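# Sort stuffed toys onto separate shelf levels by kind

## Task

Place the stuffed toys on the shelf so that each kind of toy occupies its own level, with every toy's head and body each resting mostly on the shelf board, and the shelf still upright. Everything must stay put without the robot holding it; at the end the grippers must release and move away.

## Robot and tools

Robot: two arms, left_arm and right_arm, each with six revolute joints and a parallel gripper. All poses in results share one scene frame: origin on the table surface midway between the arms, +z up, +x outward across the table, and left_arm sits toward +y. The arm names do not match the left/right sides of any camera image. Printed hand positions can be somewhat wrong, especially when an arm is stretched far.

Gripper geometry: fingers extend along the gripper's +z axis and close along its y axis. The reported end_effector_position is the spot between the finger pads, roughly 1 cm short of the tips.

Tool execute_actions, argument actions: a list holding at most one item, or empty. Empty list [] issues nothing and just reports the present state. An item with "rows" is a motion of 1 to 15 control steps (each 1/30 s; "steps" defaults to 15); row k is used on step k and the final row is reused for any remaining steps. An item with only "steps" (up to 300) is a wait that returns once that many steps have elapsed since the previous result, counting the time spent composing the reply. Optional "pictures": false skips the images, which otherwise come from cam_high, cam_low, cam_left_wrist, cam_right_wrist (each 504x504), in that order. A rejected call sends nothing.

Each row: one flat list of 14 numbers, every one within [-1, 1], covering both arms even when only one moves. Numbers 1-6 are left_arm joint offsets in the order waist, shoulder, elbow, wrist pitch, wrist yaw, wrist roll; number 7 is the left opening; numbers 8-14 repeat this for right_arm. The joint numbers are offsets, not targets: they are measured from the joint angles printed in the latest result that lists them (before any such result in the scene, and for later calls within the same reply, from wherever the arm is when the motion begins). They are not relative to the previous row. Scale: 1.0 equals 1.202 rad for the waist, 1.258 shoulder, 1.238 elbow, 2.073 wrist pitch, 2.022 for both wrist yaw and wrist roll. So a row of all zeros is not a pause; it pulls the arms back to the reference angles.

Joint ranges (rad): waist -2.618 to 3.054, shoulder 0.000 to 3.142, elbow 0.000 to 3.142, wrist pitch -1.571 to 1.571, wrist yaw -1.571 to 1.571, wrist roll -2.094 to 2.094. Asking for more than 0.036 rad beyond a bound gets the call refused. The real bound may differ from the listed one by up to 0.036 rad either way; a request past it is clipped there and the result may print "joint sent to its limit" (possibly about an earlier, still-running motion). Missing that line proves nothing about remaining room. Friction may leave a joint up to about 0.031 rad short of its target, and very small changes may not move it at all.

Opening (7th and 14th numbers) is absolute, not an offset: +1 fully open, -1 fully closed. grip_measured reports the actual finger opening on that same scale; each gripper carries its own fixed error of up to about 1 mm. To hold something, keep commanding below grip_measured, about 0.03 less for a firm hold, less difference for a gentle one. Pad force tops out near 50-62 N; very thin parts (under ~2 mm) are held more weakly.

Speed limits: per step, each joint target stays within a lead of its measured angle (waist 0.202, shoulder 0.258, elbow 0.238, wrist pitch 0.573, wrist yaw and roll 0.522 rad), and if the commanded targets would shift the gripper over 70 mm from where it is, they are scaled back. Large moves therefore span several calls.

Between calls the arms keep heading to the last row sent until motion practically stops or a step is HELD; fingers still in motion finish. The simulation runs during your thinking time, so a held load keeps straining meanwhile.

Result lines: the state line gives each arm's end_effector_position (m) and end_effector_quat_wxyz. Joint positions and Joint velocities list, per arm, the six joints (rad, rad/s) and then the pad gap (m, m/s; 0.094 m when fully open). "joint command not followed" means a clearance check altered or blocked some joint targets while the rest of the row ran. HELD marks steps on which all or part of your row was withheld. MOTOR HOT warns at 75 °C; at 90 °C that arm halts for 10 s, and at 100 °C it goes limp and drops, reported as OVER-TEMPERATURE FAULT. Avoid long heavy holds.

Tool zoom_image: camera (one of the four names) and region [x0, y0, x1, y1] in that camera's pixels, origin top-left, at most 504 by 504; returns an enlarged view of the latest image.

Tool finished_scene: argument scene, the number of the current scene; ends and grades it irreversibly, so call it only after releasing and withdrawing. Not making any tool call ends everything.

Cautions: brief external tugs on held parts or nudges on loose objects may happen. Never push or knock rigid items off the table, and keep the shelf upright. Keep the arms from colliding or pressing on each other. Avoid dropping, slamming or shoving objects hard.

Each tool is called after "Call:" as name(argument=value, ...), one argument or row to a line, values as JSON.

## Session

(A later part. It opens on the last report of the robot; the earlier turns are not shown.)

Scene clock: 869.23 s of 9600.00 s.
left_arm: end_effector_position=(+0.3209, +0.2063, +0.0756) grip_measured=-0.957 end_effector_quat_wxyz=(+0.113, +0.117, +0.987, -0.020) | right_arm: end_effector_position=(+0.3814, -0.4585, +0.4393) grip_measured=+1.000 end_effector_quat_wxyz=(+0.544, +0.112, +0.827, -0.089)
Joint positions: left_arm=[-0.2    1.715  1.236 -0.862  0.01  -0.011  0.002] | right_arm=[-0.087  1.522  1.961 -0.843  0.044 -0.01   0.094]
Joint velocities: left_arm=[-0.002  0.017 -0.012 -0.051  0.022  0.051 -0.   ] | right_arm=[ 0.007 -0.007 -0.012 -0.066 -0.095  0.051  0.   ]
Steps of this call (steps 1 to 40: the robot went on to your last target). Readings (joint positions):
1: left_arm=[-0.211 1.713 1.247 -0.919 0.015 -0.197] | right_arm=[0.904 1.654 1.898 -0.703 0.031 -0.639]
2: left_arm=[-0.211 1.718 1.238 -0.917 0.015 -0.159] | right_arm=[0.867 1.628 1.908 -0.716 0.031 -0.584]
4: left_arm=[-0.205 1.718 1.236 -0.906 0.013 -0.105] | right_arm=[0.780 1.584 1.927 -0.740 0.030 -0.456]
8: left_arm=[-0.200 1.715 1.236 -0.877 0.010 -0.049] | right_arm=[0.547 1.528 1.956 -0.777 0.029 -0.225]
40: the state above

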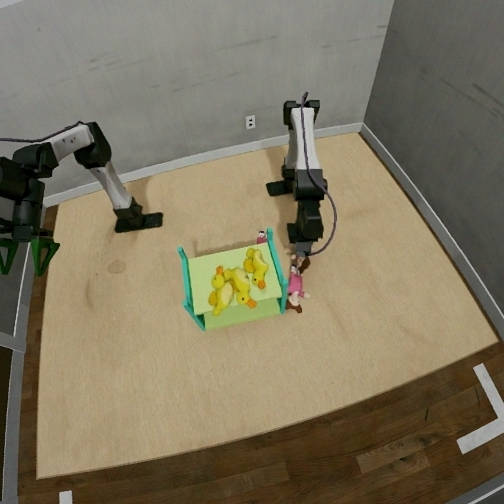

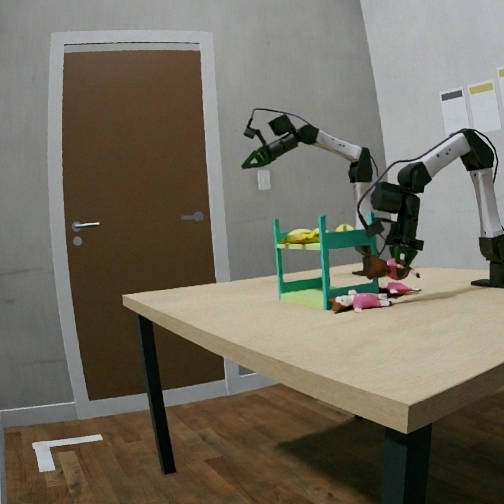

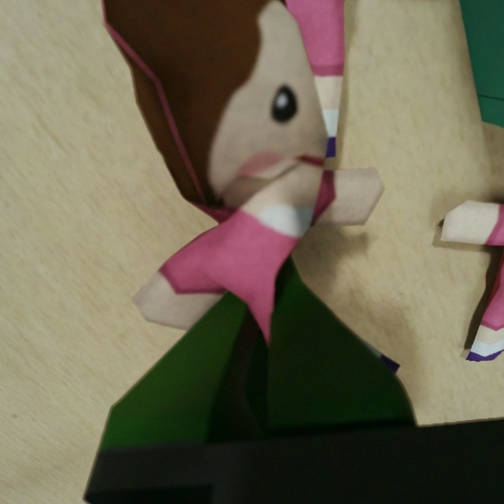

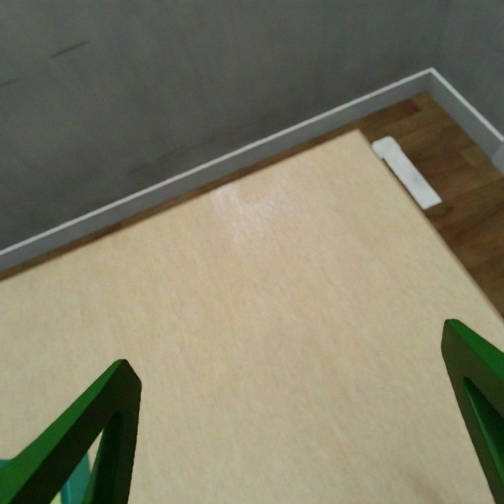

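Call:
execute_actions(
  actions=[
    {"rows":[[0.1,0,0,0,0,0,-1,0,0,0,0,0,0,1],[0.2,0,0,0,0,0,-1,0,0,0,0,0,0,1],[0.3,0,0,0,0,0,-1,0,0,0,0,0,0,1],[0.3,0,0,0,0,0,-1,0,0,0,0,0,0,1],[0.3,0,0,0,0,0,-1,0,0,0,0,0,0,1],[0.3,0,0,0,0,0,-1,0,0,0,0,0,0,1],[0.3,0.04,0,-0.02,0,0,-1,0,0,0,0,0,0,1],[0.3,0.08,0,-0.03,0,0,-1,0,0,0,0,0,0,1],[0.3,0.115,0,-0.05,0,0,-1,0,0,0,0,0,0,1]],"steps":15},
  ],
  pictures=false,
)

Call:
execute_actions(
  actions=[
    {"rows":[[0,0,0,0,0,0,-0.4,0,0,0,0,0,0,1],[0,0,0,0,0,0,0.2,0,0,0,0,0,0,1],[0,0,0,0,0,0,1,0,0,0,0,0,0,1]],"steps":15},
  ],
)

Scene clock: 883.93 s of 9600.00 s.
left_arm: end_effector_position=(+0.2986, +0.3337, +0.0197) grip_measured=-0.957 end_effector_quat_wxyz=(-0.008, -0.065, +0.998, -0.002) | right_arm: end_effector_position=(+0.3814, -0.4585, +0.4393) grip_measured=+1.000 end_effector_quat_wxyz=(+0.544, +0.112, +0.827, -0.089)
Joint positions: left_arm=[ 0.164  1.878  1.232 -0.94   0.002 -0.011  0.002] | right_arm=[-0.087  1.522  1.961 -0.843  0.044 -0.01   0.094]
Joint velocities: left_arm=[-0.046  0.007 -0.002 -0.271  0.095  0.066  0.   ] | right_arm=[-0.012 -0.017  0.002  0.007  0.037 -0.022  0.   ]
Steps of this call (steps 1 to 15: the robot went on to your last target; steps 16 to 90: nothing new was sent; then 11.20 s passed at rest; steps 91 to 105: all 15 steps of this action). Readings (joint positions):
91: left_arm=[-0.189 1.715 1.236 -0.862 0.016 -0.010] | right_arm=[-0.087 1.522 1.961 -0.843 0.044 -0.010]
92: left_arm=[-0.157 1.715 1.236 -0.862 0.026 -0.009] | right_arm=[-0.087 1.522 1.961 -0.843 0.044 -0.010]
94: left_arm=[-0.036 1.715 1.236 -0.862 0.031 -0.009] | right_arm=[-0.087 1.522 1.961 -0.843 0.044 -0.010]
98: left_arm=[0.177 1.731 1.236 -0.866 0.003 -0.011] | right_arm=[-0.087 1.522 1.961 -0.843 0.044 -0.010]
105: the state above

Scene clock: 884.43 s of 9600.00 s.
left_arm: end_effector_position=(+0.2977, +0.3334, +0.0197) grip_measured=+1.000 end_effector_quat_wxyz=(-0.010, -0.065, +0.998, -0.002) | right_arm: end_effector_position=(+0.3814, -0.4585, +0.4393) grip_measured=+1.000 end_effector_quat_wxyz=(+0.544, +0.112, +0.827, -0.089)
Joint positions: left_arm=[ 0.164  1.878  1.232 -0.944  0.003 -0.011  0.094] | right_arm=[-0.087  1.522  1.961 -0.843  0.044 -0.01   0.094]
Joint velocities: left_arm=[-0.002 -0.012 -0.002 -0.007  0.081  0.022  0.   ] | right_arm=[-0.007 -0.032 -0.012 -0.022  0.066  0.007  0.   ]
Steps of this call (steps 1 to 15: all 15 steps of this action). Readings (joint positions):
1: left_arm=[0.164 1.878 1.232 -0.945 0.003 -0.011] | right_arm=[-0.087 1.522 1.961 -0.843 0.044 -0.010]
2: left_arm=[0.164 1.878 1.232 -0.944 0.003 -0.011] | right_arm=[-0.087 1.522 1.961 -0.843 0.044 -0.010]
4: left_arm=[0.164 1.878 1.232 -0.944 0.003 -0.011] | right_arm=[-0.087 1.522 1.961 -0.843 0.044 -0.010]
8: left_arm=[0.164 1.878 1.232 -0.944 0.003 -0.011] | right_arm=[-0.087 1.522 1.961 -0.843 0.044 -0.010]
15: the state above

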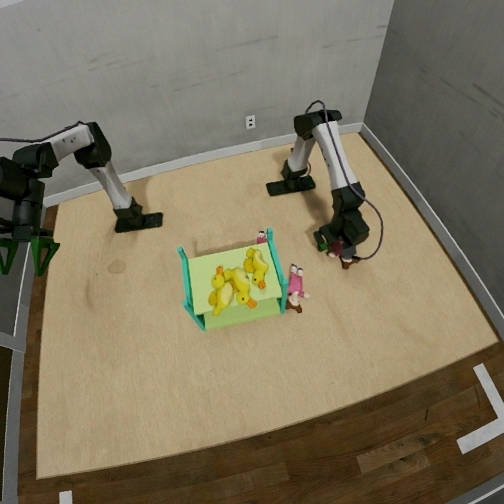

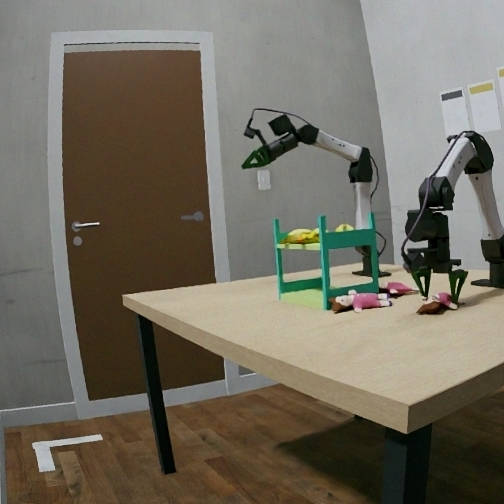

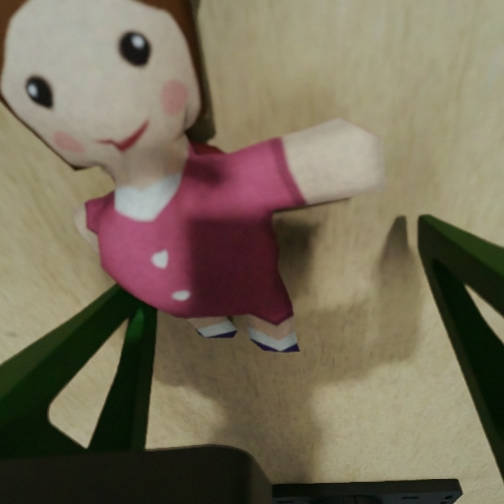

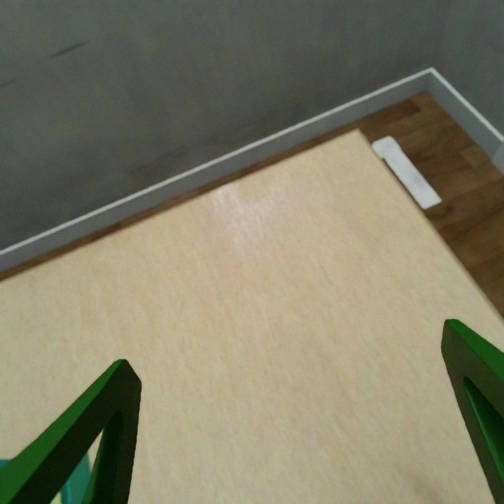

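Call:
execute_actions(
  actions=[
    {"rows":[[0,-0.1,0,0,0,0,1,0,0,0,0,0,0,1],[0,-0.25,-0.1,0,0,0,1,0,0,0,0,0,0,1],[0.02,-0.4,-0.3,0.1,0,0,1,0,0,0,0,0,0,1],[0.04,-0.6,-0.55,0.25,0,0,1,0,0,0,0,0,0,1],[0.04,-0.79,-0.785,0.47,0,0,1,0,0,0,0,0,0,1]],"steps":15},
  ],
  pictures=false,
)

Call:
execute_actions(
  actions=[
    {"steps":40},
  ],
)

Scene clock: 897.87 s of 9600.00 s.
left_arm: end_effector_position=(+0.2528, +0.3409, +0.0797) grip_measured=+1.000 end_effector_quat_wxyz=(+0.439, -0.078, +0.895, +0.032) | right_arm: end_effector_position=(+0.3814, -0.4585, +0.4393) grip_measured=+1.000 end_effector_quat_wxyz=(+0.544, +0.112, +0.827, -0.089)
Joint positions: left_arm=[ 0.209  0.882  0.29  -0.066  0.003 -0.011  0.094] | right_arm=[-0.087  1.522  1.961 -0.843  0.044 -0.01   0.094]
Joint velocities: left_arm=[-0.017  0.042 -0.823  0.022 -0.007  0.037  0.   ] | right_arm=[-0.002  0.007  0.002  0.037 -0.007 -0.007  0.   ]
Steps of this call (steps 1 to 15: the robot went on to your last target; steps 16 to 120: nothing new was sent; then 8.93 s passed at rest; steps 121 to 135: all 15 steps of this action). Readings (joint positions):
121: left_arm=[0.164 1.868 1.230 -0.943 0.003 -0.011] | right_arm=[-0.087 1.522 1.961 -0.843 0.044 -0.010]
122: left_arm=[0.164 1.829 1.205 -0.928 0.003 -0.011] | right_arm=[-0.087 1.522 1.961 -0.843 0.044 -0.010]
124: left_arm=[0.172 1.662 1.061 -0.822 0.004 -0.011] | right_arm=[-0.087 1.522 1.961 -0.843 0.044 -0.010]
128: left_arm=[0.208 1.289 0.733 -0.411 0.003 -0.011] | right_arm=[-0.087 1.522 1.961 -0.843 0.044 -0.010]
135: the state above

Scene clock: 899.20 s of 9600.00 s.
left_arm: end_effector_position=(+0.2547, +0.3412, +0.0779) grip_measured=+1.000 end_effector_quat_wxyz=(+0.455, -0.077, +0.887, +0.033) | right_arm: end_effector_position=(+0.3814, -0.4585, +0.4393) grip_measured=+1.000 end_effector_quat_wxyz=(+0.544, +0.112, +0.827, -0.089)
Joint positions: left_arm=[ 0.209  0.883  0.252  0.008  0.003 -0.011  0.094] | right_arm=[-0.087  1.522  1.961 -0.843  0.044 -0.01   0.094]
Joint velocities: left_arm=[-0.007  0.007 -0.002  0.037  0.022  0.007  0.   ] | right_arm=[-0.007  0.002  0.012 -0.007  0.037 -0.066  0.   ]
Steps of this call (steps 1 to 30: the robot went on to your last target; steps 31 to 40: nothing new was sent). Readings (joint positions):
1: left_arm=[0.209 0.883 0.267 -0.065 0.003 -0.011] | right_arm=[-0.087 1.522 1.961 -0.843 0.044 -0.010]
2: left_arm=[0.209 0.883 0.255 -0.064 0.003 -0.011] | right_arm=[-0.087 1.522 1.961 -0.843 0.044 -0.010]
4: left_arm=[0.209 0.883 0.252 -0.050 0.003 -0.011] | right_arm=[-0.087 1.522 1.961 -0.843 0.044 -0.010]
8: left_arm=[0.209 0.883 0.252 -0.013 0.003 -0.011] | right_arm=[-0.087 1.522 1.961 -0.843 0.044 -0.010]
40: the state above
All arms were judged still, so your last target was given up. Only a new action makes them travel on or press farther. Fingers that are still opening or closing keep moving.

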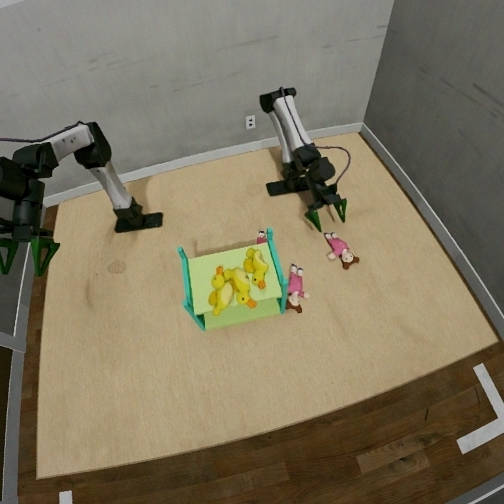

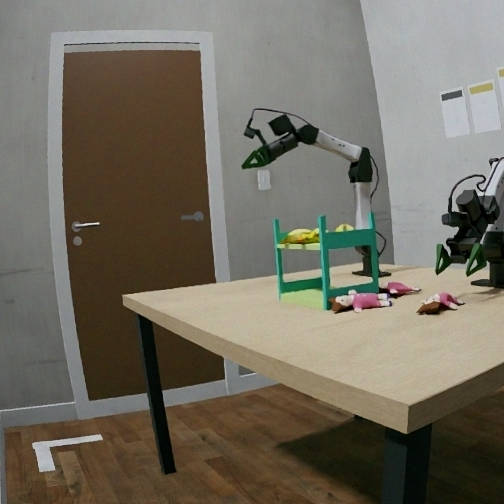

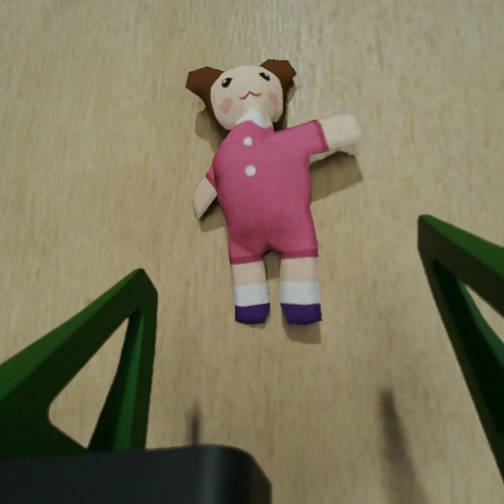

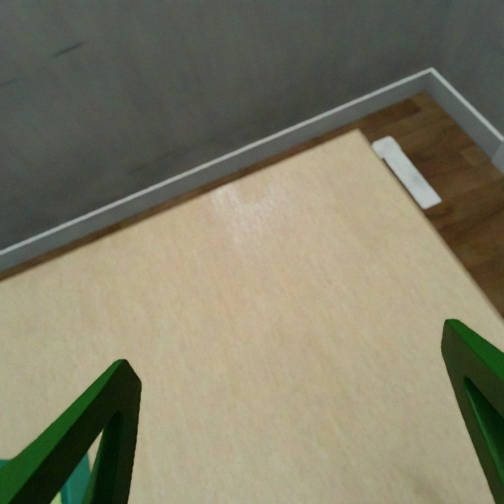

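Call:
execute_actions(
  actions=[
    {"rows":[[0,0.1,0.02,0.05,0,0,1,0,0,0,0,0,0,1],[0,0.2,0.04,0.11,0,0,1,0,0,0,0,0,0,1],[0,0.3,0.06,0.17,0,0,1,0,0,0,0,0,0,1],[0,0.4,0.08,0.23,0,0,1,0,0,0,0,0,0,1],[0,0.48,0.09,0.27,0,0,1,0,0,0,0,0,0,1],[0,0.55,0.1,0.3,0,0,1,0,0,0,0,0,0,1]],"steps":15},
  ],
  pictures=false,
)

Call:
execute_actions(
  actions=[
    {"steps":20},
  ],
)

Scene clock: 911.27 s of 9600.00 s.
left_arm: end_effector_position=(+0.3292, +0.3535, +0.0211) grip_measured=+1.000 end_effector_quat_wxyz=(+0.444, -0.077, +0.892, +0.033) | right_arm: end_effector_position=(+0.3814, -0.4585, +0.4393) grip_measured=+1.000 end_effector_quat_wxyz=(+0.544, +0.112, +0.827, -0.089)
Joint positions: left_arm=[ 0.209  1.578  0.368  0.563  0.003 -0.011  0.094] | right_arm=[-0.087  1.522  1.961 -0.843  0.044 -0.01   0.094]
Joint velocities: left_arm=[-0.012 -0.007 -0.007  0.33  -0.037 -0.007  0.   ] | right_arm=[-0.002 -0.002  0.017 -0.037  0.022  0.051  0.   ]
Steps of this call (steps 1 to 90: nothing new was sent; then 8.57 s passed at rest; steps 91 to 105: all 15 steps of this action). Readings (joint positions):
91: left_arm=[0.209 0.897 0.252 0.019 0.003 -0.011] | right_arm=[-0.087 1.522 1.961 -0.843 0.044 -0.010]
92: left_arm=[0.209 0.950 0.259 0.054 0.003 -0.011] | right_arm=[-0.087 1.522 1.961 -0.843 0.044 -0.010]
94: left_arm=[0.209 1.126 0.292 0.166 0.003 -0.011] | right_arm=[-0.087 1.522 1.961 -0.843 0.044 -0.010]
98: left_arm=[0.209 1.478 0.364 0.433 0.003 -0.011] | right_arm=[-0.087 1.522 1.961 -0.843 0.044 -0.010]
105: the state above

Scene clock: 911.93 s of 9600.00 s.
left_arm: end_effector_position=(+0.3353, +0.3545, +0.0297) grip_measured=+1.000 end_effector_quat_wxyz=(+0.463, -0.076, +0.882, +0.034) | right_arm: end_effector_position=(+0.3814, -0.4585, +0.4393) grip_measured=+1.000 end_effector_quat_wxyz=(+0.544, +0.112, +0.827, -0.089)
Joint positions: left_arm=[ 0.209  1.578  0.368  0.606  0.003 -0.011  0.094] | right_arm=[-0.087  1.522  1.961 -0.843  0.044 -0.01   0.094]
Joint velocities: left_arm=[-0.002 -0.017  0.002 -0.022 -0.022 -0.022  0.   ] | right_arm=[-0.007 -0.027  0.002 -0.037 -0.007  0.007  0.   ]
Steps of this call (steps 1 to 20: the robot went on to your last target). Readings (joint positions):
1: left_arm=[0.209 1.578 0.368 0.573 0.003 -0.011] | right_arm=[-0.087 1.522 1.961 -0.843 0.044 -0.010]
2: left_arm=[0.209 1.578 0.368 0.580 0.003 -0.011] | right_arm=[-0.087 1.522 1.961 -0.843 0.044 -0.010]
4: left_arm=[0.209 1.578 0.368 0.591 0.003 -0.011] | right_arm=[-0.087 1.522 1.961 -0.843 0.044 -0.010]
8: left_arm=[0.209 1.578 0.368 0.601 0.003 -0.011] | right_arm=[-0.087 1.522 1.961 -0.843 0.044 -0.010]
20: the state above

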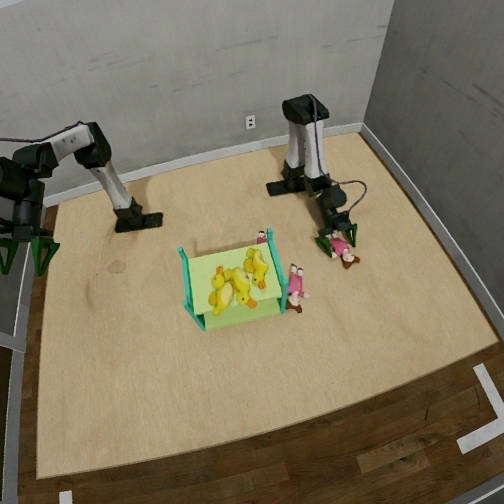

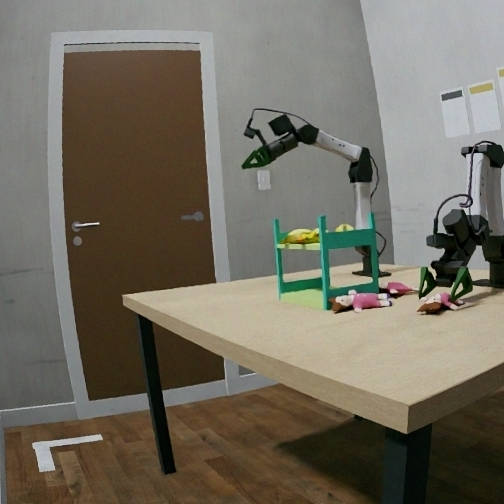

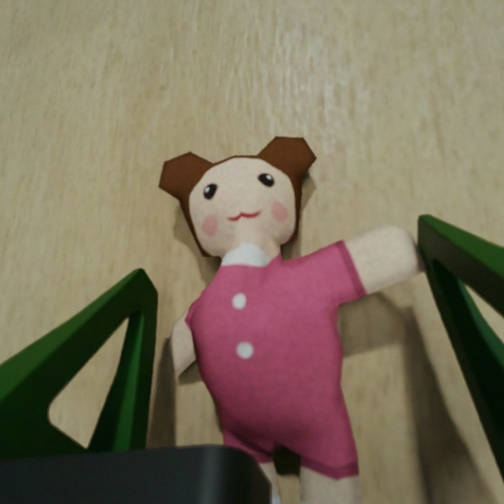

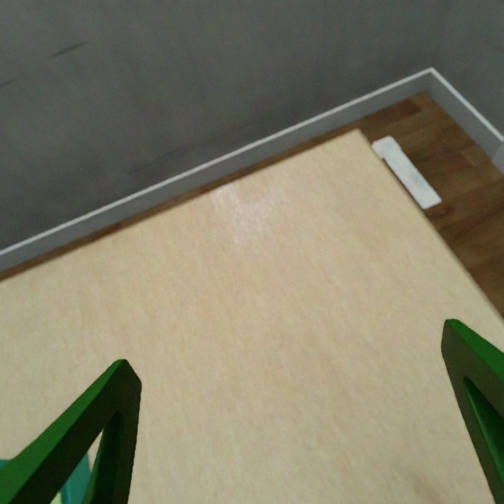

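Call:
execute_actions(
  actions=[
    {"rows":[[0,0,0,-0.035,0,0,0.7,0,0,0,0,0,0,1],[0,0,0,-0.035,0,0,0.7,0,0,0,0,0,0,1],[0,0,0,-0.035,0,0,0.7,0,0,0,0,0,0,1],[0,0,0,-0.035,0,0,0.3,0,0,0,0,0,0,1],[0,0,0,-0.035,0,0,0.3,0,0,0,0,0,0,1],[0,0,0,-0.035,0,0,-0.1,0,0,0,0,0,0,1],[0,0,0,-0.035,0,0,-0.1,0,0,0,0,0,0,1],[0,0,0,-0.035,0,0,-0.5,0,0,0,0,0,0,1],[0,0,0,-0.035,0,0,-0.5,0,0,0,0,0,0,1],[0,0,0,-0.035,0,0,-1,0,0,0,0,0,0,1]],"steps":15},
  ],
  pictures=false,
)

Call:
execute_actions(
  actions=[
    {"steps":20},
  ],
  pictures=false,
)

Call:
execute_actions(
  actions=[
    {"rows":[[0,-0.02,0,0.01,0,0,-1,0,0,0,0,0,0,1],[0,-0.04,0,0.02,0,0,-1,0,0,0,0,0,0,1],[0,-0.07,0,0.03,0,0,-1,0,0,0,0,0,0,1],[0,-0.1,0,0.04,0,0,-1,0,0,0,0,0,0,1],[0,-0.13,0,0.05,0,0,-1,0,0,0,0,0,0,1]],"steps":15},
  ],
)

Scene clock: 926.67 s of 9600.00 s.
left_arm: end_effector_position=(+0.3273, +0.3540, +0.0188) grip_measured=-0.933 end_effector_quat_wxyz=(+0.439, -0.079, +0.894, +0.034) | right_arm: end_effector_position=(+0.3814, -0.4585, +0.4393) grip_measured=+1.000 end_effector_quat_wxyz=(+0.544, +0.112, +0.827, -0.089)
Joint positions: left_arm=[ 0.209  1.578  0.368  0.551 -0.002 -0.011  0.003] | right_arm=[-0.087  1.522  1.961 -0.843  0.044 -0.01   0.094]
Joint velocities: left_arm=[-0.007  0.017 -0.017 -0.051 -0.007 -0.066 -0.001] | right_arm=[ 0.007  0.002  0.022 -0.022  0.007 -0.051  0.   ]
Steps of this call (steps 1 to 15: the robot went on to your last target; steps 16 to 90: nothing new was sent; then 11.23 s passed at rest; steps 91 to 105: all 15 steps of this action). Readings (joint positions):
91: left_arm=[0.209 1.578 0.368 0.600 0.003 -0.011] | right_arm=[-0.087 1.522 1.961 -0.843 0.044 -0.010]
92: left_arm=[0.209 1.578 0.368 0.591 0.003 -0.011] | right_arm=[-0.087 1.522 1.961 -0.843 0.044 -0.010]
94: left_arm=[0.209 1.578 0.368 0.570 0.003 -0.011] | right_arm=[-0.087 1.522 1.961 -0.843 0.044 -0.010]
98: left_arm=[0.209 1.578 0.368 0.547 0.003 -0.011] | right_arm=[-0.087 1.522 1.961 -0.843 0.044 -0.010]
105: the state above

Scene clock: 927.33 s of 9600.00 s.
left_arm: end_effector_position=(+0.3273, +0.3540, +0.0188) grip_measured=-0.933 end_effector_quat_wxyz=(+0.439, -0.079, +0.894, +0.034) | right_arm: end_effector_position=(+0.3814, -0.4585, +0.4393) grip_measured=+1.000 end_effector_quat_wxyz=(+0.544, +0.112, +0.827, -0.089)
Joint positions: left_arm=[ 0.209  1.578  0.368  0.551 -0.002 -0.011  0.003] | right_arm=[-0.087  1.522  1.961 -0.843  0.044 -0.01   0.094]
Joint velocities: left_arm=[-0.002  0.007 -0.012 -0.037 -0.022 -0.081 -0.   ] | right_arm=[ 0.007 -0.017 -0.012  0.022 -0.022 -0.037  0.   ]
Steps of this call (steps 1 to 15: the robot went on to your last target; steps 16 to 20: nothing new was sent). Readings (joint positions):
1: left_arm=[0.209 1.578 0.368 0.551 -0.002 -0.011] | right_arm=[-0.087 1.522 1.961 -0.843 0.044 -0.010]
2: left_arm=[0.209 1.578 0.368 0.551 -0.002 -0.011] | right_arm=[-0.087 1.522 1.961 -0.843 0.044 -0.010]
4: left_arm=[0.209 1.578 0.368 0.551 -0.002 -0.011] | right_arm=[-0.087 1.522 1.961 -0.843 0.044 -0.010]
8: left_arm=[0.209 1.578 0.368 0.551 -0.002 -0.011] | right_arm=[-0.087 1.522 1.961 -0.843 0.044 -0.010]
20: the state above
All arms were judged still, so your last target was given up. Only a new action makes them travel on or press farther. Fingers that are still opening or closing keep moving.

Scene clock: 927.83 s of 9600.00 s.
left_arm: end_effector_position=(+0.3460, +0.3571, +0.0893) grip_measured=-0.933 end_effector_quat_wxyz=(+0.540, -0.074, +0.838, +0.042) | right_arm: end_effector_position=(+0.3814, -0.4585, +0.4393) grip_measured=+1.000 end_effector_quat_wxyz=(+0.544, +0.112, +0.827, -0.089)
Joint positions: left_arm=[ 0.209  1.422  0.368  0.627 -0.002 -0.011  0.003] | right_arm=[-0.087  1.522  1.961 -0.843  0.044 -0.01   0.094]
Joint velocities: left_arm=[-0.012 -0.022 -0.002  0.066 -0.007 -0.022 -0.001] | right_arm=[ 0.002 -0.002  0.017  0.022 -0.022 -0.007  0.   ]
Steps of this call (steps 1 to 15: all 15 steps of this action). Readings (joint positions):
1: left_arm=[0.209 1.577 0.368 0.553 -0.002 -0.011] | right_arm=[-0.087 1.522 1.961 -0.843 0.044 -0.010]
2: left_arm=[0.209 1.572 0.368 0.553 -0.002 -0.011] | right_arm=[-0.087 1.522 1.961 -0.843 0.044 -0.010]
4: left_arm=[0.209 1.537 0.368 0.554 -0.002 -0.011] | right_arm=[-0.087 1.522 1.961 -0.843 0.044 -0.010]
8: left_arm=[0.209 1.432 0.368 0.604 -0.002 -0.011] | right_arm=[-0.087 1.522 1.961 -0.843 0.044 -0.010]
15: the state above

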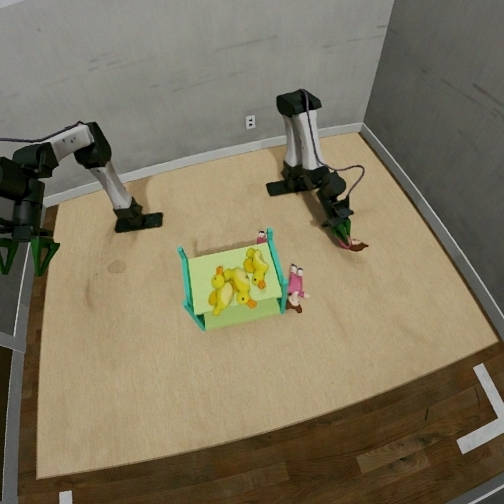

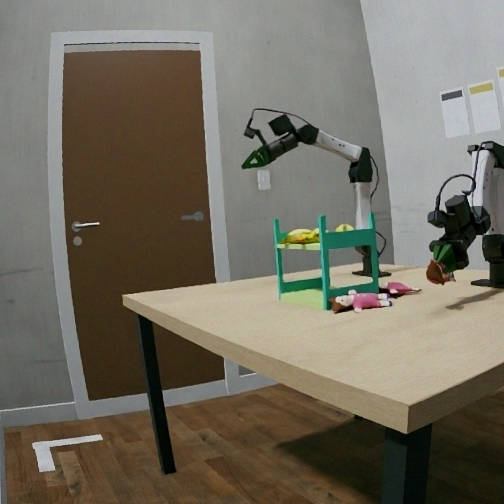

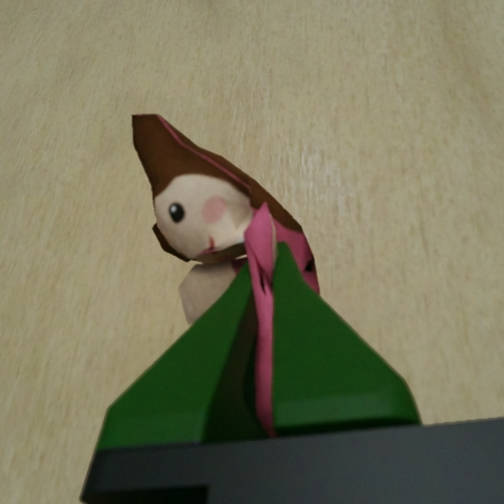

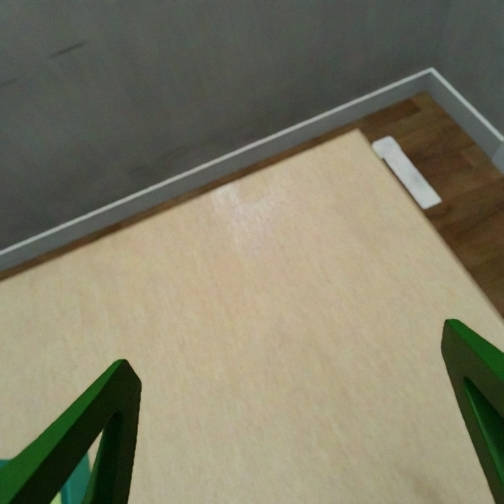

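Call:
execute_actions(
  actions=[
    {"rows":[[0,-0.08,-0.03,-0.04,0,0,-1,0,0,0,0,0,0,1],[0,-0.18,-0.06,-0.09,0,0,-1,0,0,0,0,0,0,1],[0,-0.28,-0.1,-0.15,0,0,-1,0,0,0,0,0,0,1],[0,-0.38,-0.13,-0.2,0,0,-1,0,0,0,0,0,0,1],[0,-0.45,-0.16,-0.245,0,0,-1,0,0,0,0,0,0,1]],"steps":15},
  ],
  pictures=false,
)

Call:
execute_actions(
  actions=[
    {"rows":[[-0.1,0,0,0,0,0,-1,0,0,0,0,0,0,1],[-0.2,0,0,0,0,0,-1,0,0,0,0,0,0,1],[-0.3,0,0,0,0,0,-1,0,0,0,0,0,0,1],[-0.4,0,0,0,0,0,-1,0,0,0,0,0,0,1],[-0.5,0,0,0,0,0,-1,0,0,0,0,0,0,1],[-0.6,0,0,0,0,0,-1,0,0,0,0,0,0,1]],"steps":15},
  ],
  pictures=false,
)

Call:
execute_actions(
  actions=[
    {"steps":20},
  ],
)

Scene clock: 944.17 s of 9600.00 s.
left_arm: end_effector_position=(+0.2558, +0.3422, +0.0777) grip_measured=-0.933 end_effector_quat_wxyz=(+0.488, -0.076, +0.869, +0.038) | right_arm: end_effector_position=(+0.3814, -0.4585, +0.4393) grip_measured=+1.000 end_effector_quat_wxyz=(+0.544, +0.112, +0.827, -0.089)
Joint positions: left_arm=[ 0.209  0.867  0.179  0.14  -0.002 -0.011  0.003] | right_arm=[-0.087  1.522  1.961 -0.843  0.044 -0.01   0.094]
Joint velocities: left_arm=[ 0.002  0.007 -0.017 -0.271  0.022 -0.051  0.   ] | right_arm=[-0.002  0.027 -0.002  0.007 -0.037  0.051  0.   ]
Steps of this call (steps 1 to 15: the robot went on to your last target; steps 16 to 90: nothing new was sent; then 12.83 s passed at rest; steps 91 to 105: all 15 steps of this action). Readings (joint positions):
91: left_arm=[0.209 1.412 0.366 0.615 -0.002 -0.011] | right_arm=[-0.087 1.522 1.961 -0.843 0.044 -0.010]
92: left_arm=[0.209 1.371 0.353 0.581 -0.002 -0.011] | right_arm=[-0.087 1.522 1.961 -0.843 0.044 -0.010]
94: left_arm=[0.209 1.205 0.292 0.478 -0.002 -0.011] | right_arm=[-0.087 1.522 1.961 -0.843 0.044 -0.010]
98: left_arm=[0.209 0.893 0.185 0.269 -0.002 -0.011] | right_arm=[-0.087 1.522 1.961 -0.843 0.044 -0.010]
105: the state above

Scene clock: 944.67 s of 9600.00 s.
left_arm: end_effector_position=(+0.2157, +0.1444, +0.0762) grip_measured=-0.933 end_effector_quat_wxyz=(+0.467, +0.235, +0.841, -0.138) | right_arm: end_effector_position=(+0.3814, -0.4585, +0.4393) grip_measured=+1.000 end_effector_quat_wxyz=(+0.544, +0.112, +0.827, -0.089)
Joint positions: left_arm=[-0.507  0.867  0.179  0.134  0.007 -0.012  0.003] | right_arm=[-0.087  1.522  1.961 -0.843  0.044 -0.01   0.094]
Joint velocities: left_arm=[ 0.007 -0.012  0.002  0.022 -0.095  0.037 -0.001] | right_arm=[-0.002 -0.007  0.012 -0.007 -0.066 -0.022  0.   ]
Steps of this call (steps 1 to 15: all 15 steps of this action). Readings (joint positions):
1: left_arm=[0.192 0.867 0.179 0.136 -0.011 -0.011] | right_arm=[-0.087 1.522 1.961 -0.843 0.044 -0.010]
2: left_arm=[0.139 0.867 0.179 0.134 -0.019 -0.012] | right_arm=[-0.087 1.522 1.961 -0.843 0.044 -0.010]
4: left_arm=[-0.006 0.867 0.179 0.134 -0.016 -0.012] | right_arm=[-0.087 1.522 1.961 -0.843 0.044 -0.010]
8: left_arm=[-0.299 0.867 0.179 0.134 -0.009 -0.012] | right_arm=[-0.087 1.522 1.961 -0.843 0.044 -0.010]
15: the state above

Scene clock: 945.33 s of 9600.00 s.
left_arm: end_effector_position=(+0.2159, +0.1447, +0.0762) grip_measured=-0.933 end_effector_quat_wxyz=(+0.467, +0.234, +0.842, -0.138) | right_arm: end_effector_position=(+0.3814, -0.4585, +0.4393) grip_measured=+1.000 end_effector_quat_wxyz=(+0.544, +0.112, +0.827, -0.089)
Joint positions: left_arm=[-0.507  0.867  0.179  0.134  0.005 -0.012  0.003] | right_arm=[-0.087  1.522  1.961 -0.843  0.044 -0.01   0.094]
Joint velocities: left_arm=[-0.007  0.017 -0.017  0.037 -0.007  0.007 -0.001] | right_arm=[-0.012 -0.002  0.007  0.051 -0.022  0.007  0.   ]
Steps of this call (steps 1 to 15: the robot went on to your last target; steps 16 to 20: nothing new was sent). Readings (joint positions):
1: left_arm=[-0.507 0.867 0.179 0.134 0.007 -0.012] | right_arm=[-0.087 1.522 1.961 -0.843 0.044 -0.010]
2: left_arm=[-0.507 0.867 0.179 0.134 0.006 -0.012] | right_arm=[-0.087 1.522 1.961 -0.843 0.044 -0.010]
4: left_arm=[-0.507 0.867 0.179 0.134 0.006 -0.012] | right_arm=[-0.087 1.522 1.961 -0.843 0.044 -0.010]
8: left_arm=[-0.507 0.867 0.179 0.134 0.005 -0.012] | right_arm=[-0.087 1.522 1.961 -0.843 0.044 -0.010]
20: the state above
All arms were judged still, so your last target was given up. Only a new action makes them travel on or press farther. Fingers that are still opening or closing keep moving.

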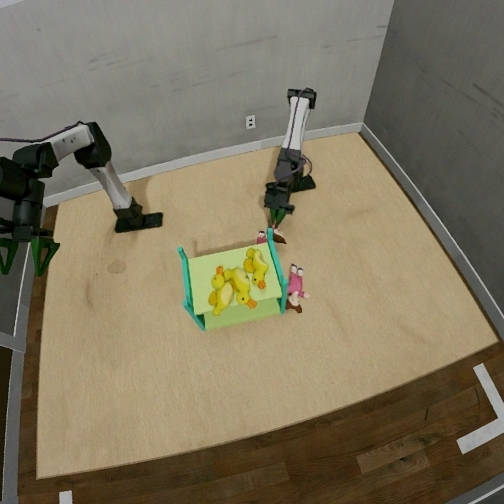

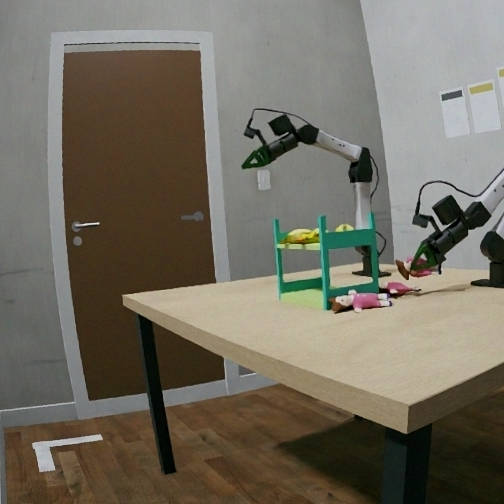

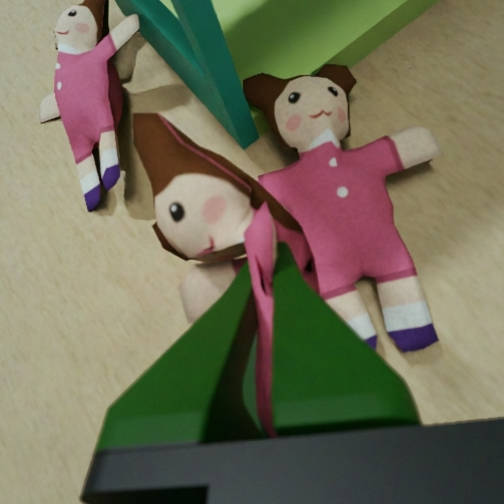

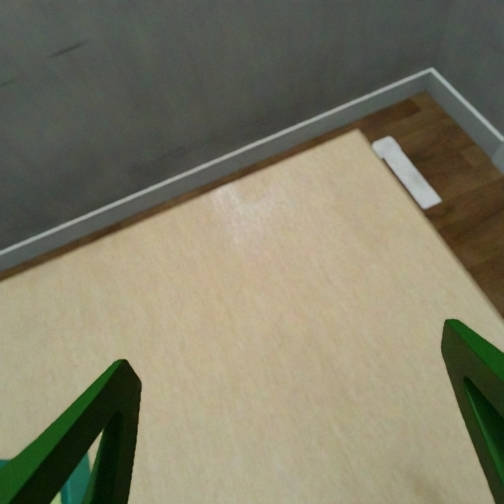

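Call:
execute_actions(
  actions=[
    {"rows":[[-0.08,0,0,0,0,0,-1,0,0,0,0,0,0,1],[-0.17,0,0,0,0,0,-1,0,0,0,0,0,0,1],[-0.17,0,0,0,0,0,-1,0,0,0,0,0,0,1],[-0.17,0.1,0.06,0.03,0,0,-1,0,0,0,0,0,0,1],[-0.17,0.2,0.12,0.06,0,0,-1,0,0,0,0,0,0,1],[-0.17,0.3,0.18,0.09,0,0,-1,0,0,0,0,0,0,1],[-0.17,0.4,0.24,0.12,0,0,-1,0,0,0,0,0,0,1],[-0.17,0.5,0.3,0.15,0,0,-1,0,0,0,0,0,0,1],[-0.17,0.58,0.35,0.17,0,0,-1,0,0,0,0,0,0,1],[-0.17,0.64,0.4,0.19,0,0,-1,0,0,0,0,0,0,1]],"steps":15},
  ],
  pictures=false,
)

Call:
execute_actions(
  actions=[
    {"steps":25},
  ],
)

Scene clock: 966.90 s of 9600.00 s.
left_arm: end_effector_position=(+0.2948, -0.0070, +0.0887) grip_measured=-0.933 end_effector_quat_wxyz=(+0.467, +0.313, +0.804, -0.192) | right_arm: end_effector_position=(+0.3814, -0.4585, +0.4393) grip_measured=+1.000 end_effector_quat_wxyz=(+0.544, +0.112, +0.827, -0.089)
Joint positions: left_arm=[-0.706  1.641  0.674  0.454  0.009 -0.013  0.003] | right_arm=[-0.087  1.522  1.961 -0.843  0.044 -0.01   0.094]
Joint velocities: left_arm=[-0.007  0.877  0.056  0.491  0.051 -0.022  0.   ] | right_arm=[ 0.002  0.007 -0.007 -0.007 -0.022 -0.007  0.   ]
Steps of this call (steps 1 to 90: nothing new was sent; then 18.07 s passed at rest; steps 91 to 105: all 15 steps of this action). Readings (joint positions):
91: left_arm=[-0.520 0.867 0.179 0.133 -0.002 -0.013] | right_arm=[-0.087 1.522 1.961 -0.843 0.044 -0.010]
92: left_arm=[-0.566 0.867 0.179 0.132 -0.011 -0.013] | right_arm=[-0.087 1.522 1.961 -0.843 0.044 -0.010]
94: left_arm=[-0.671 0.882 0.185 0.134 0.001 -0.013] | right_arm=[-0.087 1.522 1.961 -0.843 0.044 -0.010]
98: left_arm=[-0.706 1.187 0.362 0.200 0.009 -0.013] | right_arm=[-0.087 1.522 1.961 -0.843 0.044 -0.010]
105: the state above

Scene clock: 967.73 s of 9600.00 s.
left_arm: end_effector_position=(+0.2971, -0.0091, +0.0796) grip_measured=-0.933 end_effector_quat_wxyz=(+0.466, +0.314, +0.805, -0.191) | right_arm: end_effector_position=(+0.3814, -0.4585, +0.4393) grip_measured=+1.000 end_effector_quat_wxyz=(+0.544, +0.112, +0.827, -0.089)
Joint positions: left_arm=[-0.706  1.681  0.672  0.495  0.009 -0.013  0.003] | right_arm=[-0.087  1.522  1.961 -0.843  0.044 -0.01   0.094]
Joint velocities: left_arm=[ 0.002 -0.002 -0.017 -0.037 -0.051 -0.022 -0.   ] | right_arm=[-0.002 -0.002 -0.007 -0.022 -0.022 -0.007  0.   ]
Steps of this call (steps 1 to 25: the robot went on to your last target). Readings (joint positions):
1: left_arm=[-0.706 1.663 0.674 0.462 0.009 -0.013] | right_arm=[-0.087 1.522 1.961 -0.843 0.044 -0.010]
2: left_arm=[-0.706 1.675 0.673 0.462 0.009 -0.013] | right_arm=[-0.087 1.522 1.961 -0.843 0.044 -0.010]
4: left_arm=[-0.706 1.681 0.672 0.462 0.009 -0.013] | right_arm=[-0.087 1.522 1.961 -0.843 0.044 -0.010]
8: left_arm=[-0.706 1.681 0.672 0.484 0.009 -0.013] | right_arm=[-0.087 1.522 1.961 -0.843 0.044 -0.010]
25: the state above

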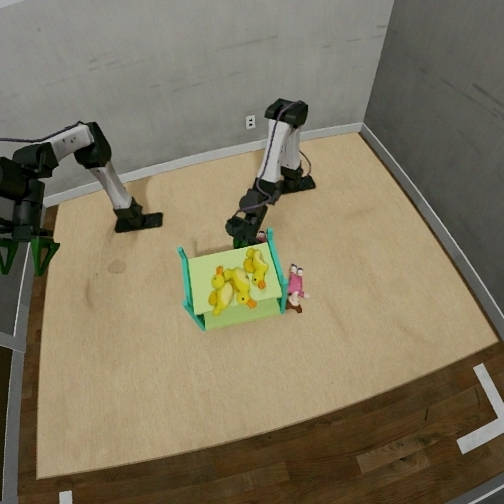

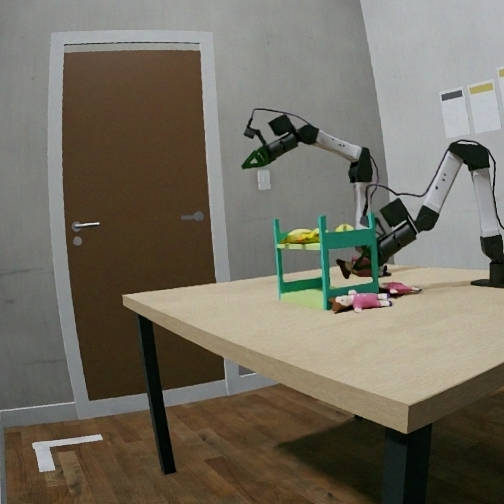

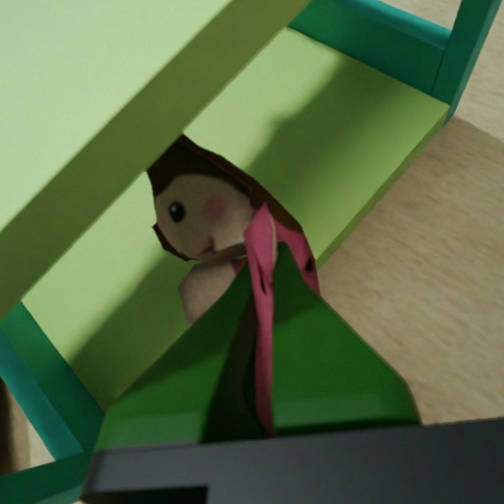

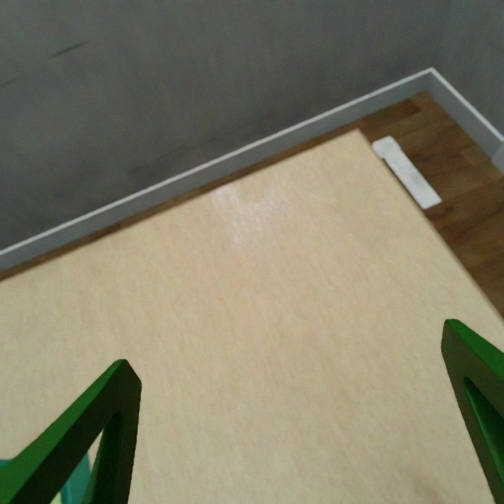

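Call:
execute_actions(
  actions=[
    {"rows":[[0,0.04,0.04,0,0,0,-1,0,0,0,0,0,0,1],[0,0.08,0.08,0,0,0,-1,0,0,0,0,0,0,1],[0,0.12,0.13,-0.01,0,0,-1,0,0,0,0,0,0,1],[0,0.17,0.185,-0.02,0,0,-1,0,0,0,0,0,0,1]],"steps":15},
  ],
  pictures=false,
)

Call:
execute_actions(
  actions=[
    {"steps":15},
  ],
)

Scene clock: 977.23 s of 9600.00 s.
left_arm: end_effector_position=(+0.3316, -0.0413, +0.0540) grip_measured=-0.933 end_effector_quat_wxyz=(+0.444, +0.318, +0.817, -0.182) | right_arm: end_effector_position=(+0.3814, -0.4585, +0.4393) grip_measured=+1.000 end_effector_quat_wxyz=(+0.544, +0.112, +0.827, -0.089)
Joint positions: left_arm=[-0.706  1.898  0.88   0.449  0.009 -0.013  0.003] | right_arm=[-0.087  1.522  1.961 -0.843  0.044 -0.01   0.094]
Joint velocities: left_arm=[-0.002 -0.007 -0.002 -0.051  0.095 -0.037  0.   ] | right_arm=[ 0.002 -0.017  0.012  0.007  0.022 -0.081  0.   ]
Steps of this call (steps 1 to 15: the robot went on to your last target; steps 16 to 90: nothing new was sent; then 6.00 s passed at rest; steps 91 to 105: all 15 steps of this action). Readings (joint positions):
91: left_arm=[-0.706 1.686 0.675 0.494 0.009 -0.013] | right_arm=[-0.087 1.522 1.961 -0.843 0.044 -0.010]
92: left_arm=[-0.706 1.704 0.691 0.493 0.009 -0.013] | right_arm=[-0.087 1.522 1.961 -0.843 0.044 -0.010]
94: left_arm=[-0.706 1.784 0.771 0.478 0.009 -0.013] | right_arm=[-0.087 1.522 1.961 -0.843 0.044 -0.010]
98: left_arm=[-0.706 1.897 0.880 0.467 0.009 -0.013] | right_arm=[-0.087 1.522 1.961 -0.843 0.044 -0.010]
105: the state above

Scene clock: 977.73 s of 9600.00 s.
left_arm: end_effector_position=(+0.3314, -0.0411, +0.0535) grip_measured=-0.933 end_effector_quat_wxyz=(+0.443, +0.319, +0.818, -0.182) | right_arm: end_effector_position=(+0.3814, -0.4585, +0.4393) grip_measured=+1.000 end_effector_quat_wxyz=(+0.544, +0.112, +0.827, -0.089)
Joint positions: left_arm=[-0.706  1.898  0.88   0.447  0.009 -0.013  0.003] | right_arm=[-0.087  1.522  1.961 -0.843  0.044 -0.01   0.094]
Joint velocities: left_arm=[-0.007 -0.012  0.007  0.022  0.081  0.007  0.   ] | right_arm=[-0.017 -0.002 -0.012 -0.007 -0.051  0.066  0.   ]
Steps of this call (steps 1 to 15: the robot went on to your last target). Readings (joint positions):
1: left_arm=[-0.706 1.898 0.880 0.449 0.009 -0.013] | right_arm=[-0.087 1.522 1.961 -0.843 0.044 -0.010]
2: left_arm=[-0.706 1.898 0.880 0.448 0.009 -0.013] | right_arm=[-0.087 1.522 1.961 -0.843 0.044 -0.010]
4: left_arm=[-0.706 1.898 0.880 0.448 0.009 -0.013] | right_arm=[-0.087 1.522 1.961 -0.843 0.044 -0.010]
8: left_arm=[-0.706 1.898 0.880 0.447 0.009 -0.013] | right_arm=[-0.087 1.522 1.961 -0.843 0.044 -0.010]
15: the state above
All arms were judged still, so your last target was given up. Only a new action makes them travel on or press farther. Fingers that are still opening or closing keep moving.

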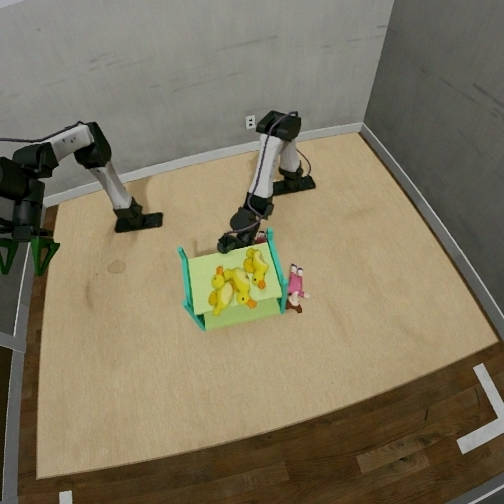

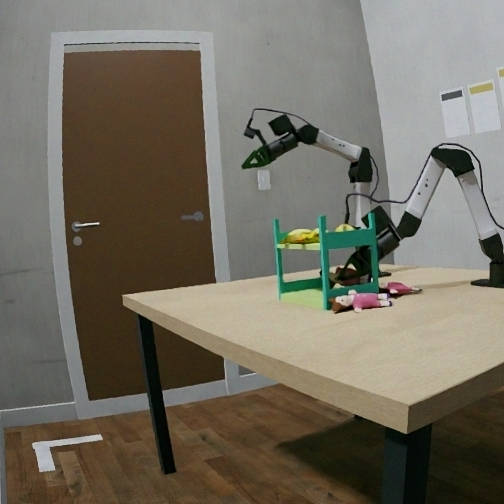

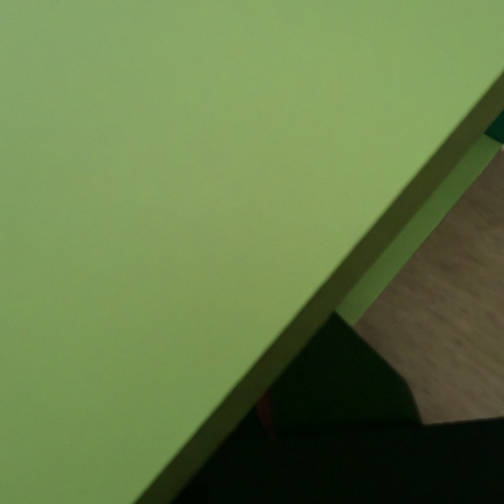

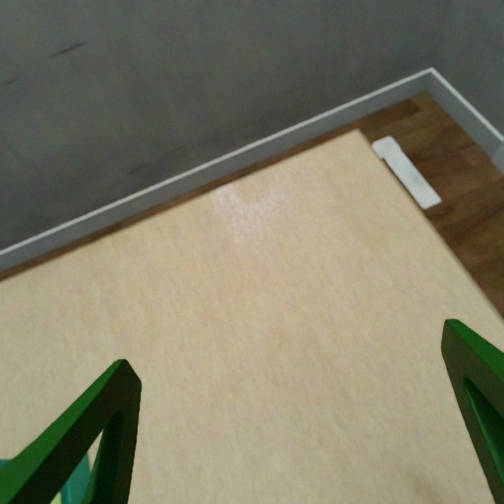

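Call:
execute_actions(
  actions=[
    {"rows":[[0,0,0,0,0,0,-0.5,0,0,0,0,0,0,1],[0,0,0,0,0,0,0,0,0,0,0,0,0,1],[0,0,0,0,0,0,0.4,0,0,0,0,0,0,1],[0,0,0,0,0,0,0.4,0,0,0,0,0,0,1],[0,0,0,0,0,0,0.4,0,0,0,0,0,0,1],[0,0,0,0,0,0,0.4,0,0,0,0,0,0,1],[0,-0.05,-0.05,0,0,0,0.4,0,0,0,0,0,0,1],[0,-0.1,-0.1,0.01,0,0,0.4,0,0,0,0,0,0,1],[0,-0.15,-0.15,0.02,0,0,0.4,0,0,0,0,0,0,1],[0,-0.21,-0.2,0.02,0,0,0.4,0,0,0,0,0,0,1],[0,-0.27,-0.24,0.02,0,0,0.4,0,0,0,0,0,0,1]],"steps":15},
  ],
  pictures=false,
)

Call:
execute_actions(
  actions=[
    {"steps":15},
  ],
)

Scene clock: 987.23 s of 9600.00 s.
left_arm: end_effector_position=(+0.2797, +0.0071, +0.0888) grip_measured=+0.398 end_effector_quat_wxyz=(+0.468, +0.313, +0.804, -0.192) | right_arm: end_effector_position=(+0.3814, -0.4585, +0.4393) grip_measured=+1.000 end_effector_quat_wxyz=(+0.544, +0.112, +0.827, -0.089)
Joint positions: left_arm=[-0.706  1.565  0.594  0.46   0.009 -0.013  0.066] | right_arm=[-0.087  1.522  1.961 -0.843  0.044 -0.01   0.094]
Joint velocities: left_arm=[ 0.027 -0.164  0.007  0.198 -0.037 -0.022 -0.   ] | right_arm=[ 0.002 -0.032  0.012  0.037  0.037 -0.051  0.   ]
Steps of this call (steps 1 to 90: nothing new was sent; then 6.00 s passed at rest; steps 91 to 105: all 15 steps of this action). Readings (joint positions):
91: left_arm=[-0.706 1.898 0.880 0.446 0.009 -0.013] | right_arm=[-0.087 1.522 1.961 -0.843 0.044 -0.010]
92: left_arm=[-0.706 1.898 0.880 0.445 0.009 -0.013] | right_arm=[-0.087 1.522 1.961 -0.843 0.044 -0.010]
94: left_arm=[-0.706 1.898 0.880 0.444 0.009 -0.013] | right_arm=[-0.087 1.522 1.961 -0.843 0.044 -0.010]
98: left_arm=[-0.706 1.873 0.850 0.448 0.009 -0.013] | right_arm=[-0.087 1.522 1.961 -0.843 0.044 -0.010]
105: the state above

Scene clock: 987.73 s of 9600.00 s.
left_arm: end_effector_position=(+0.2806, +0.0063, +0.0918) grip_measured=+0.398 end_effector_quat_wxyz=(+0.473, +0.312, +0.801, -0.194) | right_arm: end_effector_position=(+0.3814, -0.4585, +0.4393) grip_measured=+1.000 end_effector_quat_wxyz=(+0.544, +0.112, +0.827, -0.089)
Joint positions: left_arm=[-0.706  1.563  0.594  0.471  0.009 -0.013  0.066] | right_arm=[-0.087  1.522  1.961 -0.843  0.044 -0.01   0.094]
Joint velocities: left_arm=[ 0.017  0.007 -0.027 -0.022 -0.022 -0.022  0.   ] | right_arm=[-0.017  0.002 -0.007 -0.037  0.007  0.037  0.   ]
Steps of this call (steps 1 to 15: the robot went on to your last target). Readings (joint positions):
1: left_arm=[-0.706 1.563 0.594 0.468 0.009 -0.013] | right_arm=[-0.087 1.522 1.961 -0.843 0.044 -0.010]
2: left_arm=[-0.706 1.563 0.594 0.470 0.009 -0.013] | right_arm=[-0.087 1.522 1.961 -0.843 0.044 -0.010]
4: left_arm=[-0.706 1.563 0.594 0.470 0.009 -0.013] | right_arm=[-0.087 1.522 1.961 -0.843 0.044 -0.010]
8: left_arm=[-0.706 1.563 0.594 0.471 0.009 -0.013] | right_arm=[-0.087 1.522 1.961 -0.843 0.044 -0.010]
15: the state above

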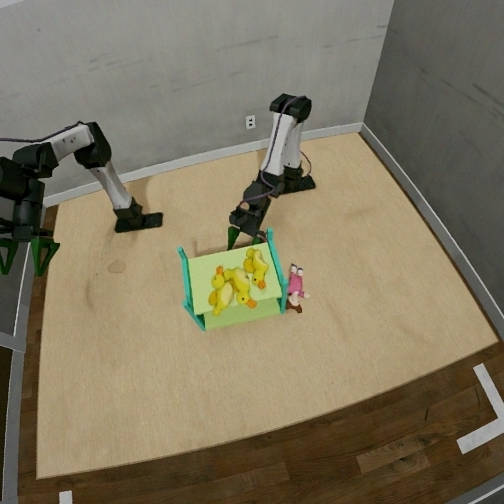

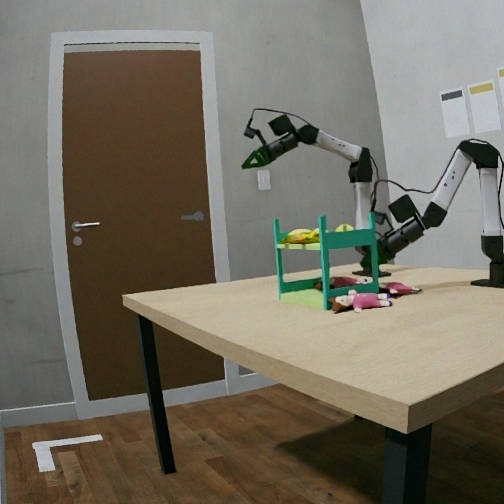

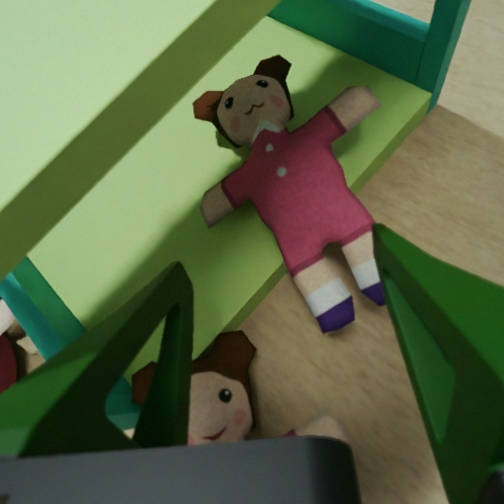

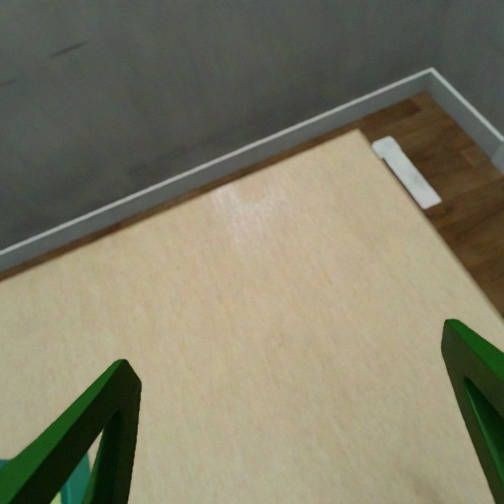

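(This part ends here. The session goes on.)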